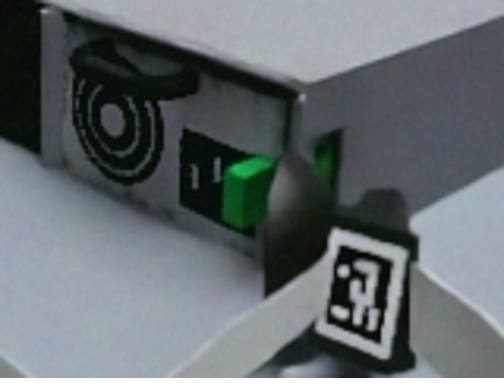

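execute_actions(actions=[{"r1":{"base":{"strafe_m":0.006},"joints":{"arm_m":0.257}}}], cameras=[])

execute_actions(actions=[{"r1":{"base":{"strafe_m":0.012}}}], cameras=["r1_wrist_camera"])

zoom_image(camera="r1_wrist_camera", region=[260, 190, 420, 310])

Scene clock: 726.90 s.
r1.base_odometry: x=-0.177 y=+1.023 heading=+2.478 (m, m, rad; r1's odometry frame)
r1.turned_by_wheels: +0.000 (rad since the last result)
r1.turned_by_imu: +0.000 (rad since the last result)
r1.base_tilt: forward=-0.1 right=-0.3 (deg)
r1.lidar_m: 0.37 0.38 1.96 1.92 2.18 1.65 1.57 1.66 2.30 2.18 0.55 0.40
r1.base_status: done
r1.joint_positions: lift_m=+0.678 arm_m=+0.255 wrist_yaw_rad=+0.848 wrist_pitch_rad=+0.222 wrist_roll_rad=+0.000 gripper_m=+0.060
r1.joint_status: all done
r1.motor_effort: lift_m=+20(20) arm_m=+9(9) wrist_yaw_rad=+5(5) wrist_pitch_rad=-8(7) wrist_roll_rad=+0(2) gripper_m=-3(3) wheel_0=+0(6) wheel_1=-2(9) wheel_2=+0(1) (%)
r1.hand_pose: x=+0.6781 y=+0.1532 z=+0.7926 quat_wxyz=(+0.906, -0.046, +0.101, +0.409) (m; r1's base frame)
r1.wrist_depth_mm: - 1921 - - - - - / 1661 1921 - - - - - / 1661 - - - - - - / 1756 1921 384 294 303 379 484 / 281 289 277 270 270 307 309 / 213 215 198 214 205 228 227 / 173 173 182 - 187 180 187
r2.base_odometry: x=+0.797 y=-1.247 heading=-2.454 (m, m, rad; r2's odometry frame)
r2.turned_by_wheels: +0.000 (rad since the last result)
r2.turned_by_imu: +0.000 (rad since the last result)
r2.base_tilt: forward=+0.1 right=-0.2 (deg)
r2.lidar_m: 0.79 0.85 1.48 2.44 2.52 0.71 0.65 0.72 2.38 2.27 1.47 0.81
r2.base_status: not commanded
r2.joint_positions: lift_m=+1.100 arm_m=+0.002 wrist_yaw_rad=+0.000 wrist_pitch_rad=+1.101 wrist_roll_rad=+0.012 gripper_m=+0.110
r2.joint_status: not commanded
r2.motor_effort: lift_m=+23(23) arm_m=+0(0) wrist_yaw_rad=+0(0) wrist_pitch_rad=-3(2) wrist_roll_rad=-1(3) gripper_m=-1(1) wheel_0=+3(3) wheel_1=+3(3) wheel_2=-2(2) (%)
r2.hand_pose: x=+0.3032 y=-0.0874 z=+1.0208 quat_wxyz=(+0.852, +0.005, +0.523, -0.003) (m; r2's base frame)
r2.wrist_depth_mm: 904 904 917 917 931 931 946 / 1060 1060 1060 1078 1098 1098 1138 / 1281 1281 1308 1308 1366 1366 1397 / 1430 1430 1430 1430 1430 1430 1430 / 1336 1281 1308 1281 1308 1308 1308 / 1205 1205 214 1229 206 1229 1229 / 1138 1118 1138 124 1138 1138 1138
pictures: none
No camera images: the call's "cameras" was empty. Leave "cameras" out to get every camera's image.

Scene clock: 727.60 s.
r1.base_odometry: x=-0.185 y=+1.014 heading=+2.477 (m, m, rad; r1's odometry frame)
r1.turned_by_wheels: -0.001 (rad since the last result)
r1.turned_by_imu: -0.001 (rad since the last result)
r1.base_tilt: forward=-0.1 right=-0.3 (deg)
r1.lidar_m: 0.36 0.38 1.95 1.91 2.13 1.68 1.59 1.65 2.30 2.21 0.55 0.39
r1.base_status: done
r1.joint_positions: lift_m=+0.678 arm_m=+0.255 wrist_yaw_rad=+0.839 wrist_pitch_rad=+0.224 wrist_roll_rad=+0.000 gripper_m=+0.060
r1.joint_status: not commanded
r1.on_its_own: wrist_yaw_rad is at rest, and its effort (+29) is outside its rest range (-13 to +13)
r1.motor_effort: lift_m=+20(20) arm_m=+9(8) wrist_yaw_rad=+29(30) wrist_pitch_rad=-11(12) wrist_roll_rad=-4(1) gripper_m=-6(4) wheel_0=-6(7) wheel_1=-3(3) wheel_2=-5(6) (%)
r1.hand_pose: x=+0.6793 y=+0.1509 z=+0.7922 quat_wxyz=(+0.908, -0.045, +0.102, +0.405) (m; r1's base frame)
r1.wrist_depth_mm: - 1863 - - - - - / 1756 1921 - - - - - / 1661 - - - - - - / 1756 1983 370 290 296 377 480 / 279 285 277 267 265 304 309 / 212 213 198 221 201 227 228 / 172 173 182 - 187 179 186
r2.base_odometry: x=+0.797 y=-1.247 heading=-2.454 (m, m, rad; r2's odometry frame)
r2.turned_by_wheels: +0.000 (rad since the last result)
r2.turned_by_imu: +0.000 (rad since the last result)
r2.base_tilt: forward=+0.1 right=-0.2 (deg)
r2.lidar_m: 0.80 0.83 1.46 2.44 2.53 0.69 0.66 0.70 2.39 2.26 1.47 0.83
r2.base_status: not commanded
r2.joint_positions: lift_m=+1.100 arm_m=+0.002 wrist_yaw_rad=+0.000 wrist_pitch_rad=+1.101 wrist_roll_rad=+0.012 gripper_m=+0.110
r2.joint_status: not commanded
r2.motor_effort: lift_m=+23(23) arm_m=-1(0) wrist_yaw_rad=+0(0) wrist_pitch_rad=-2(3) wrist_roll_rad=+0(1) gripper_m=-1(1) wheel_0=+3(3) wheel_1=+3(3) wheel_2=-2(2) (%)
r2.hand_pose: x=+0.3032 y=-0.0874 z=+1.0208 quat_wxyz=(+0.852, +0.005, +0.523, -0.003) (m; r2's base frame)
r2.wrist_depth_mm: 891 904 904 917 917 946 946 / 1060 1060 1078 1078 1098 1118 1118 / 1281 1308 1308 1308 1366 1397 1366 / 1430 1430 1430 1430 1430 1430 1430 / 1308 1308 1308 1308 1336 1308 1308 / 1229 1205 213 1205 205 1229 1229 / 1138 1138 1118 124 1138 1160 1138
pictures: r1_wrist_camera
camera_calibration (this result's frames):
r1_wrist_camera: T_world_to_cam=[[0.722299, -0.691515, 0.00955326, -0.401835], [-0.173941, -0.195019, -0.965252, 0.958211], [0.669349, 0.695539, -0.261145, -0.124438], [0, 0, 0, 1]] pos_world=[0.54021, -0.00445333, 0.896257]
Images, in order (width x height): r1_wrist_camera 616x392.

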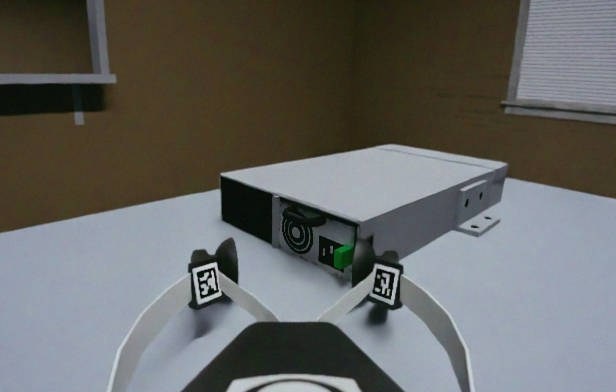

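Region (260, 190, 420, 310) of r1_wrist_camera's 616x392 image, scaled by 3.150; it fills the top 378 rows of this view, and the rest is white.

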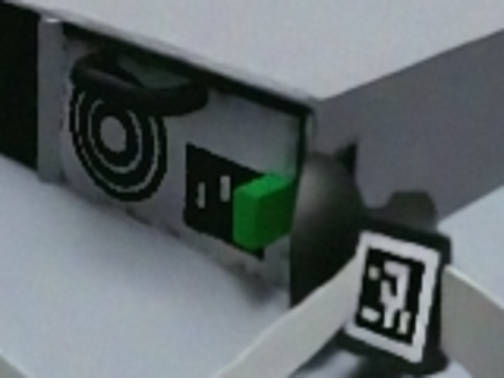

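execute_actions(actions=[{"r1":{"base":{"strafe_m":-0.017}}}], cameras=[])

execute_actions(actions=[{"r1":{"joints":{"arm_m":0.2475}}}], cameras=[])

execute_actions(actions=[{"r1":{"base":{"strafe_m":0.017}}}], cameras=["r1_wrist_camera"])

zoom_image(camera="r1_wrist_camera", region=[260, 190, 420, 310])

Scene clock: 728.60 s.
r1.base_odometry: x=-0.174 y=+1.027 heading=+2.477 (m, m, rad; r1's odometry frame)
r1.turned_by_wheels: +0.000 (rad since the last result)
r1.turned_by_imu: +0.000 (rad since the last result)
r1.base_tilt: forward=+0.0 right=-0.4 (deg)
r1.lidar_m: 0.36 0.41 0.57 1.93 2.14 1.67 1.60 1.66 2.28 2.17 0.55 0.41
r1.base_status: done
r1.joint_positions: lift_m=+0.678 arm_m=+0.255 wrist_yaw_rad=+0.850 wrist_pitch_rad=+0.223 wrist_roll_rad=+0.000 gripper_m=+0.060
r1.joint_status: not commanded
r1.motor_effort: lift_m=+20(20) arm_m=+8(9) wrist_yaw_rad=-2(29) wrist_pitch_rad=-9(10) wrist_roll_rad=-1(2) gripper_m=-3(4) wheel_0=+0(4) wheel_1=+2(7) wheel_2=+0(2) (%)
r1.hand_pose: x=+0.6778 y=+0.1537 z=+0.7925 quat_wxyz=(+0.905, -0.046, +0.101, +0.410) (m; r1's base frame)
r1.wrist_depth_mm: - 1921 - - - - - / 1708 1863 - - - - - / 1756 - - - - - - / 1756 1863 379 294 314 389 484 / 281 289 278 271 273 307 310 / 213 216 198 213 198 229 228 / 173 174 183 - 188 179 187
r2.base_odometry: x=+0.797 y=-1.247 heading=-2.454 (m, m, rad; r2's odometry frame)
r2.turned_by_wheels: +0.000 (rad since the last result)
r2.turned_by_imu: +0.000 (rad since the last result)
r2.base_tilt: forward=+0.2 right=-0.2 (deg)
r2.lidar_m: 0.79 0.83 1.48 2.42 2.53 0.70 0.65 0.71 2.37 2.28 1.50 0.85
r2.base_status: not commanded
r2.joint_positions: lift_m=+1.100 arm_m=+0.002 wrist_yaw_rad=+0.000 wrist_pitch_rad=+1.101 wrist_roll_rad=+0.012 gripper_m=+0.110
r2.joint_status: not commanded
r2.motor_effort: lift_m=+23(23) arm_m=-1(0) wrist_yaw_rad=+0(0) wrist_pitch_rad=-3(3) wrist_roll_rad=-2(1) gripper_m=-1(1) wheel_0=+3(3) wheel_1=+3(3) wheel_2=-2(2) (%)
r2.hand_pose: x=+0.3032 y=-0.0874 z=+1.0208 quat_wxyz=(+0.852, +0.005, +0.523, -0.003) (m; r2's base frame)
r2.wrist_depth_mm: 904 904 891 917 917 931 946 / 1060 1060 1078 1060 1098 1098 1118 / 1281 1308 1336 1336 1336 1397 1366 / 1430 1430 1430 1430 1430 1430 1397 / 1308 1336 1308 1336 1336 1308 1308 / 1255 1205 214 1205 205 1229 1205 / 1138 1118 1160 124 1138 1138 1138
pictures: none
No camera images: the call's "cameras" was empty. Leave "cameras" out to get every camera's image.

Scene clock: 729.20 s.
r1.base_odometry: x=-0.174 y=+1.027 heading=+2.477 (m, m, rad; r1's odometry frame)
r1.turned_by_wheels: +0.000 (rad since the last result)
r1.turned_by_imu: +0.000 (rad since the last result)
r1.base_tilt: forward=+0.0 right=-0.4 (deg)
r1.lidar_m: 0.37 0.40 0.56 1.91 2.17 1.67 1.59 1.68 2.28 2.16 0.57 0.41
r1.base_status: not commanded
r1.joint_positions: lift_m=+0.678 arm_m=+0.249 wrist_yaw_rad=+0.850 wrist_pitch_rad=+0.223 wrist_roll_rad=+0.000 gripper_m=+0.060
r1.joint_status: all done
r1.motor_effort: lift_m=+20(20) arm_m=-9(9) wrist_yaw_rad=-1(3) wrist_pitch_rad=-8(8) wrist_roll_rad=-2(3) gripper_m=-3(3) wheel_0=-1(1) wheel_1=+2(2) wheel_2=+0(0) (%)
r1.hand_pose: x=+0.6714 y=+0.1537 z=+0.7925 quat_wxyz=(+0.905, -0.046, +0.101, +0.410) (m; r1's base frame)
r1.wrist_depth_mm: - 1863 - - - - - / 1708 - - - - - - / 1708 - - - - - - / 1756 1921 387 307 314 387 480 / 281 289 278 279 273 306 309 / 213 215 199 215 197 227 228 / 174 173 182 - 187 180 187
r2.base_odometry: x=+0.797 y=-1.247 heading=-2.454 (m, m, rad; r2's odometry frame)
r2.turned_by_wheels: +0.000 (rad since the last result)
r2.turned_by_imu: +0.000 (rad since the last result)
r2.base_tilt: forward=+0.1 right=-0.2 (deg)
r2.lidar_m: 0.76 0.83 1.50 2.43 2.52 0.69 0.63 0.72 2.38 2.28 1.48 0.83
r2.base_status: not commanded
r2.joint_positions: lift_m=+1.100 arm_m=+0.002 wrist_yaw_rad=+0.000 wrist_pitch_rad=+1.101 wrist_roll_rad=+0.012 gripper_m=+0.110
r2.joint_status: not commanded
r2.motor_effort: lift_m=+23(23) arm_m=+0(0) wrist_yaw_rad=+0(0) wrist_pitch_rad=-2(3) wrist_roll_rad=-2(1) gripper_m=-1(1) wheel_0=+3(3) wheel_1=+3(3) wheel_2=-2(2) (%)
r2.hand_pose: x=+0.3032 y=-0.0874 z=+1.0208 quat_wxyz=(+0.852, +0.005, +0.523, -0.003) (m; r2's base frame)
r2.wrist_depth_mm: 904 917 904 917 917 946 946 / 1060 1060 1078 1078 1098 1098 1118 / 1281 1308 1336 1308 1336 1366 1397 / 1397 1397 1430 1430 1430 1430 1430 / 1336 1336 1308 1336 1336 1308 1308 / 1205 1205 213 1229 205 1229 1205 / 1138 1138 1138 124 1138 1118 1160
pictures: none
No camera images: the call's "cameras" was empty. Leave "cameras" out to get every camera's image.

Scene clock: 729.97 s.
r1.base_odometry: x=-0.185 y=+1.014 heading=+2.476 (m, m, rad; r1's odometry frame)
r1.turned_by_wheels: +0.000 (rad since the last result)
r1.turned_by_imu: +0.000 (rad since the last result)
r1.base_tilt: forward=+0.0 right=-0.4 (deg)
r1.lidar_m: 0.38 0.39 1.93 1.88 2.13 1.68 1.59 1.68 2.27 2.19 0.55 0.41
r1.base_status: done
r1.joint_positions: lift_m=+0.678 arm_m=+0.249 wrist_yaw_rad=+0.846 wrist_pitch_rad=+0.223 wrist_roll_rad=+0.000 gripper_m=+0.060
r1.joint_status: not commanded
r1.motor_effort: lift_m=+20(20) arm_m=-8(9) wrist_yaw_rad=+10(11) wrist_pitch_rad=-9(8) wrist_roll_rad=-1(1) gripper_m=-2(2) wheel_0=-1(6) wheel_1=-1(4) wheel_2=-2(2) (%)
r1.hand_pose: x=+0.6718 y=+0.1528 z=+0.7925 quat_wxyz=(+0.906, -0.045, +0.101, +0.408) (m; r1's base frame)
r1.wrist_depth_mm: - 1863 - - - - - / 1756 1983 - - - - - / 1756 - - - - - - / 1708 1921 377 319 296 375 480 / 279 289 277 281 265 307 309 / 213 214 198 214 205 227 227 / 173 173 182 - 186 180 187
r2.base_odometry: x=+0.797 y=-1.247 heading=-2.454 (m, m, rad; r2's odometry frame)
r2.turned_by_wheels: +0.000 (rad since the last result)
r2.turned_by_imu: +0.000 (rad since the last result)
r2.base_tilt: forward=+0.1 right=-0.2 (deg)
r2.lidar_m: 0.79 0.83 1.49 2.42 2.56 0.71 0.64 0.70 2.36 2.27 1.46 0.83
r2.base_status: not commanded
r2.joint_positions: lift_m=+1.100 arm_m=+0.002 wrist_yaw_rad=+0.000 wrist_pitch_rad=+1.101 wrist_roll_rad=+0.012 gripper_m=+0.110
r2.joint_status: not commanded
r2.motor_effort: lift_m=+23(23) arm_m=+0(0) wrist_yaw_rad=+0(0) wrist_pitch_rad=-2(2) wrist_roll_rad=+0(2) gripper_m=-1(0) wheel_0=+3(3) wheel_1=+3(3) wheel_2=-2(2) (%)
r2.hand_pose: x=+0.3032 y=-0.0874 z=+1.0208 quat_wxyz=(+0.852, +0.005, +0.523, -0.003) (m; r2's base frame)
r2.wrist_depth_mm: 904 904 917 917 931 946 946 / 1078 1060 1078 1078 1098 1098 1118 / 1281 1308 1308 1336 1366 1366 1397 / 1430 1430 1430 1430 1430 1430 1430 / 1308 1308 1308 1336 1308 1308 1336 / 1229 1229 214 1229 206 1229 1229 / 1138 1118 1138 124 1138 1118 1160
pictures: r1_wrist_camera
camera_calibration (this result's frames):
r1_wrist_camera: T_world_to_cam=[[0.727194, -0.686366, 0.00952471, -0.399148], [-0.171959, -0.195586, -0.965493, 0.956448], [0.664544, 0.700463, -0.260256, -0.11881], [0, 0, 0, 1]] pos_world=[0.533682, -0.00367102, 0.896324]
Images, in order (width x height): r1_wrist_camera 616x392.

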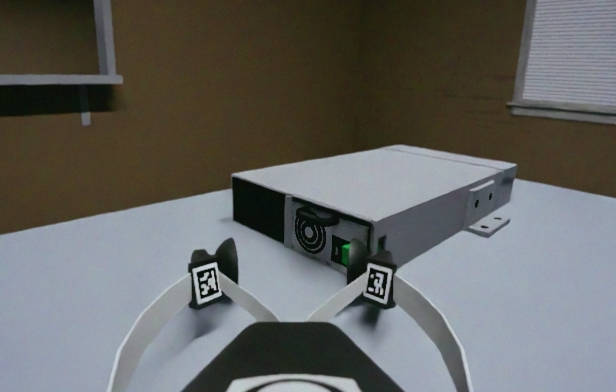

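Region (260, 190, 420, 310) of r1_wrist_camera's 616x392 image, scaled by 3.150; it fills the top 378 rows of this view, and the rest is white.

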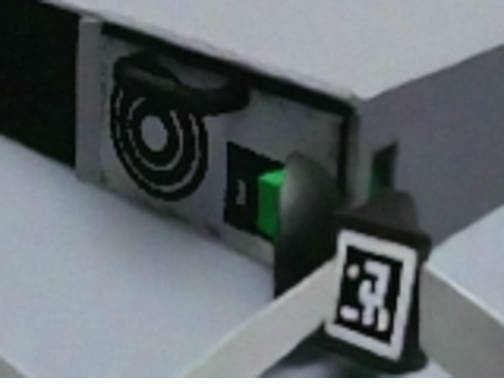

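Now on the lever. Press further and a bit deeper.

execute_actions(actions=[{"r1":{"base":{"strafe_m":0.008},"joints":{"arm_m":0.253}}}], cameras=[])

execute_actions(actions=[{"r1":{"base":{"strafe_m":0.008}}}], cameras=["r1_wrist_camera"])

zoom_image(camera="r1_wrist_camera", region=[270, 190, 430, 310])

Scene clock: 730.73 s.
r1.base_odometry: x=-0.189 y=+1.008 heading=+2.476 (m, m, rad; r1's odometry frame)
r1.turned_by_wheels: -0.001 (rad since the last result)
r1.turned_by_imu: -0.001 (rad since the last result)
r1.base_tilt: forward=-0.1 right=-0.3 (deg)
r1.lidar_m: 0.36 0.39 1.91 1.88 2.14 1.68 1.58 1.66 2.29 2.21 0.58 0.39
r1.base_status: done
r1.joint_positions: lift_m=+0.678 arm_m=+0.251 wrist_yaw_rad=+0.845 wrist_pitch_rad=+0.223 wrist_roll_rad=+0.000 gripper_m=+0.060
r1.joint_status: all done
r1.motor_effort: lift_m=+20(20) arm_m=+10(11) wrist_yaw_rad=+13(16) wrist_pitch_rad=-11(9) wrist_roll_rad=-1(1) gripper_m=-3(2) wheel_0=-5(8) wheel_1=-2(8) wheel_2=-5(4) (%)
r1.hand_pose: x=+0.6743 y=+0.1523 z=+0.7924 quat_wxyz=(+0.906, -0.046, +0.102, +0.407) (m; r1's base frame)
r1.wrist_depth_mm: - 1808 - - - - - / 1708 1863 - - - - - / 1708 - - - - - - / 1756 - 370 317 293 375 484 / 281 285 277 272 253 307 309 / 211 213 198 214 205 227 226 / 172 174 181 - 187 180 187
r2.base_odometry: x=+0.797 y=-1.247 heading=-2.454 (m, m, rad; r2's odometry frame)
r2.turned_by_wheels: +0.000 (rad since the last result)
r2.turned_by_imu: +0.000 (rad since the last result)
r2.base_tilt: forward=+0.1 right=-0.2 (deg)
r2.lidar_m: 0.80 0.85 1.50 2.42 2.53 0.69 0.66 0.69 2.39 2.30 1.44 0.83
r2.base_status: not commanded
r2.joint_positions: lift_m=+1.100 arm_m=+0.002 wrist_yaw_rad=+0.000 wrist_pitch_rad=+1.101 wrist_roll_rad=+0.012 gripper_m=+0.110
r2.joint_status: not commanded
r2.motor_effort: lift_m=+23(23) arm_m=+0(0) wrist_yaw_rad=+0(0) wrist_pitch_rad=-3(2) wrist_roll_rad=-3(1) gripper_m=-2(1) wheel_0=+3(3) wheel_1=+3(3) wheel_2=-2(2) (%)
r2.hand_pose: x=+0.3032 y=-0.0874 z=+1.0208 quat_wxyz=(+0.852, +0.005, +0.523, -0.003) (m; r2's base frame)
r2.wrist_depth_mm: 891 904 904 904 917 931 946 / 1042 1060 1078 1098 1098 1118 1138 / 1308 1281 1308 1336 1366 1397 1397 / 1430 1397 1430 1430 1430 1430 1430 / 1308 1308 1308 1336 1308 1336 1336 / 1205 1205 214 1205 205 1229 1205 / 1160 1118 1160 124 1160 1118 1138
pictures: none
No camera images: the call's "cameras" was empty. Leave "cameras" out to get every camera's image.

Scene clock: 731.33 s.
r1.base_odometry: x=-0.194 y=+1.001 heading=+2.474 (m, m, rad; r1's odometry frame)
r1.turned_by_wheels: -0.002 (rad since the last result)
r1.turned_by_imu: -0.002 (rad since the last result)
r1.base_tilt: forward=-0.1 right=-0.3 (deg)
r1.lidar_m: 0.37 0.38 1.95 1.88 2.11 1.68 1.58 1.64 2.29 2.21 0.58 0.40
r1.base_status: done
r1.joint_positions: lift_m=+0.678 arm_m=+0.251 wrist_yaw_rad=+0.838 wrist_pitch_rad=+0.224 wrist_roll_rad=+0.000 gripper_m=+0.060
r1.joint_status: not commanded
r1.on_its_own: wrist_yaw_rad is at rest, and its effort (+33) is outside its rest range (-13 to +13)
r1.motor_effort: lift_m=+21(20) arm_m=+10(10) wrist_yaw_rad=+33(33) wrist_pitch_rad=-14(14) wrist_roll_rad=-1(3) gripper_m=-3(3) wheel_0=-9(9) wheel_1=-2(4) wheel_2=-12(12) (%)
r1.hand_pose: x=+0.6752 y=+0.1506 z=+0.7920 quat_wxyz=(+0.908, -0.045, +0.102, +0.404) (m; r1's base frame)
r1.wrist_depth_mm: - 1808 - - - - - / 1756 1921 - - - - - / 1708 - - - - - - / 1708 - 370 315 293 373 477 / 279 286 276 273 252 306 307 / 211 213 198 213 198 227 227 / 172 173 181 - 187 179 187
r2.base_odometry: x=+0.797 y=-1.247 heading=-2.454 (m, m, rad; r2's odometry frame)
r2.turned_by_wheels: +0.000 (rad since the last result)
r2.turned_by_imu: +0.000 (rad since the last result)
r2.base_tilt: forward=+0.2 right=-0.2 (deg)
r2.lidar_m: 0.79 0.82 1.49 2.44 2.53 0.71 0.65 0.68 2.39 2.26 1.46 0.83
r2.base_status: not commanded
r2.joint_positions: lift_m=+1.100 arm_m=+0.002 wrist_yaw_rad=+0.000 wrist_pitch_rad=+1.101 wrist_roll_rad=+0.012 gripper_m=+0.110
r2.joint_status: not commanded
r2.motor_effort: lift_m=+23(23) arm_m=+0(0) wrist_yaw_rad=+0(0) wrist_pitch_rad=-2(3) wrist_roll_rad=-1(3) gripper_m=-1(0) wheel_0=+3(3) wheel_1=+3(3) wheel_2=-2(2) (%)
r2.hand_pose: x=+0.3032 y=-0.0874 z=+1.0208 quat_wxyz=(+0.852, +0.005, +0.523, -0.003) (m; r2's base frame)
r2.wrist_depth_mm: 891 904 917 917 917 931 946 / 1060 1060 1060 1098 1098 1098 1118 / 1255 1308 1308 1336 1366 1366 1366 / 1430 1430 1430 1397 1430 1430 1430 / 1308 1336 1281 1336 1308 1308 1336 / 1229 1205 214 1205 206 1229 1229 / 1138 1118 1138 124 1160 1138 1160
pictures: r1_wrist_camera
camera_calibration (this result's frames):
r1_wrist_camera: T_world_to_cam=[[0.721432, -0.692419, 0.00957823, -0.398429], [-0.174678, -0.195347, -0.965053, 0.957614], [0.670092, 0.694547, -0.26188, -0.121285], [0, 0, 0, 1]] pos_world=[0.535986, -0.0045741, 0.896202]
Images, in order (width x height): r1_wrist_camera 616x392.

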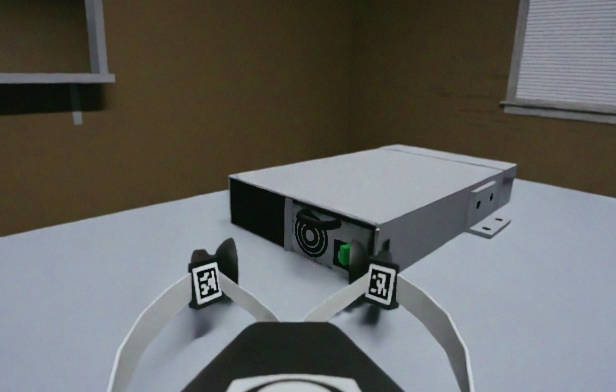

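Region (270, 190, 430, 310) of r1_wrist_camera's 616x392 image, scaled by 3.150; it fills the top 378 rows of this view, and the rest is white.

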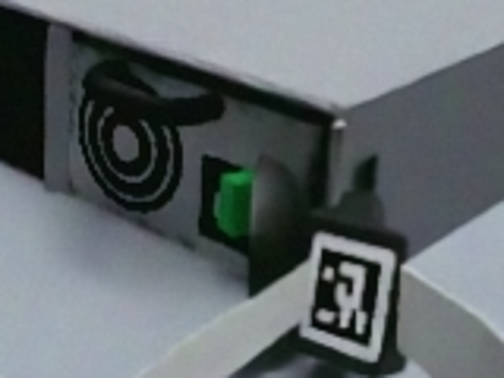

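execute_actions(actions=[{"r1":{"base":{"strafe_m":0.003},"joints":{"gripper_m":0.04,"arm_m":0.249}}}], cameras=["r1_wrist_camera"])

zoom_image(camera="r1_wrist_camera", region=[270, 190, 430, 310])

Scene clock: 732.47 s.
r1.base_odometry: x=-0.196 y=+0.999 heading=+2.472 (m, m, rad; r1's odometry frame)
r1.turned_by_wheels: -0.001 (rad since the last result)
r1.turned_by_imu: -0.004 (rad since the last result)
r1.base_tilt: forward=+0.0 right=-0.3 (deg)
r1.lidar_m: 0.36 0.39 1.96 1.88 2.16 1.69 1.58 1.65 2.27 2.21 0.56 0.41
r1.base_status: done
r1.joint_positions: lift_m=+0.678 arm_m=+0.250 wrist_yaw_rad=+0.833 wrist_pitch_rad=+0.224 wrist_roll_rad=+0.000 gripper_m=+0.040
r1.joint_status: all done
r1.on_its_own: wrist_yaw_rad is at rest, and its effort (+46) is outside its rest range (-13 to +13)
r1.motor_effort: lift_m=+21(20) arm_m=-5(6) wrist_yaw_rad=+46(46) wrist_pitch_rad=-13(14) wrist_roll_rad=-2(2) gripper_m=-8(9) wheel_0=-10(9) wheel_1=-4(4) wheel_2=-5(11) (%)
r1.hand_pose: x=+0.6746 y=+0.1494 z=+0.7920 quat_wxyz=(+0.909, -0.045, +0.102, +0.402) (m; r1's base frame)
r1.wrist_depth_mm: - 1863 - - - - - / 1756 1983 - - - - - / 1661 - - - - - - / 1756 - 368 289 293 373 480 / 278 286 290 268 257 309 309 / 211 212 197 222 190 227 228 / 172 171 182 - 187 179 187
r2.base_odometry: x=+0.797 y=-1.247 heading=-2.454 (m, m, rad; r2's odometry frame)
r2.turned_by_wheels: +0.000 (rad since the last result)
r2.turned_by_imu: +0.000 (rad since the last result)
r2.base_tilt: forward=+0.1 right=-0.2 (deg)
r2.lidar_m: 0.80 0.83 1.47 2.44 2.52 0.70 0.66 0.66 2.38 2.28 1.48 0.86
r2.base_status: not commanded
r2.joint_positions: lift_m=+1.100 arm_m=+0.002 wrist_yaw_rad=+0.000 wrist_pitch_rad=+1.101 wrist_roll_rad=+0.012 gripper_m=+0.110
r2.joint_status: not commanded
r2.motor_effort: lift_m=+23(23) arm_m=+0(1) wrist_yaw_rad=+0(0) wrist_pitch_rad=-2(2) wrist_roll_rad=-1(4) gripper_m=-1(2) wheel_0=+3(3) wheel_1=+3(3) wheel_2=-2(2) (%)
r2.hand_pose: x=+0.3032 y=-0.0874 z=+1.0208 quat_wxyz=(+0.852, +0.005, +0.523, -0.003) (m; r2's base frame)
r2.wrist_depth_mm: 904 891 904 917 917 931 946 / 1060 1060 1078 1078 1098 1118 1118 / 1281 1308 1308 1336 1366 1366 1366 / 1430 1430 1430 1430 1430 1430 1430 / 1308 1308 1336 1308 1308 1308 1308 / 1229 1229 214 1229 205 1255 1205 / 1138 1118 1138 124 1138 1118 1160
pictures: r1_wrist_camera
camera_calibration (this result's frames):
r1_wrist_camera: T_world_to_cam=[[0.718147, -0.695825, 0.00957417, -0.39607], [-0.175543, -0.194453, -0.965077, 0.957762], [0.673386, 0.691387, -0.261793, -0.121842], [0, 0, 0, 1]] pos_world=[0.534612, -0.0051155, 0.896209]
Images, in order (width x height): r1_wrist_camera 616x392.

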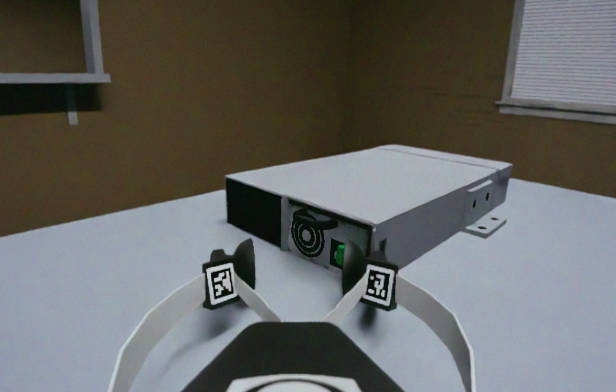

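Region (270, 190, 430, 310) of r1_wrist_camera's 616x392 image, scaled by 3.150; it fills the top 378 rows of this view, and the rest is white.

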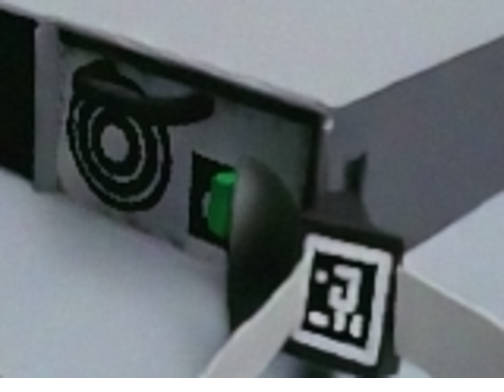

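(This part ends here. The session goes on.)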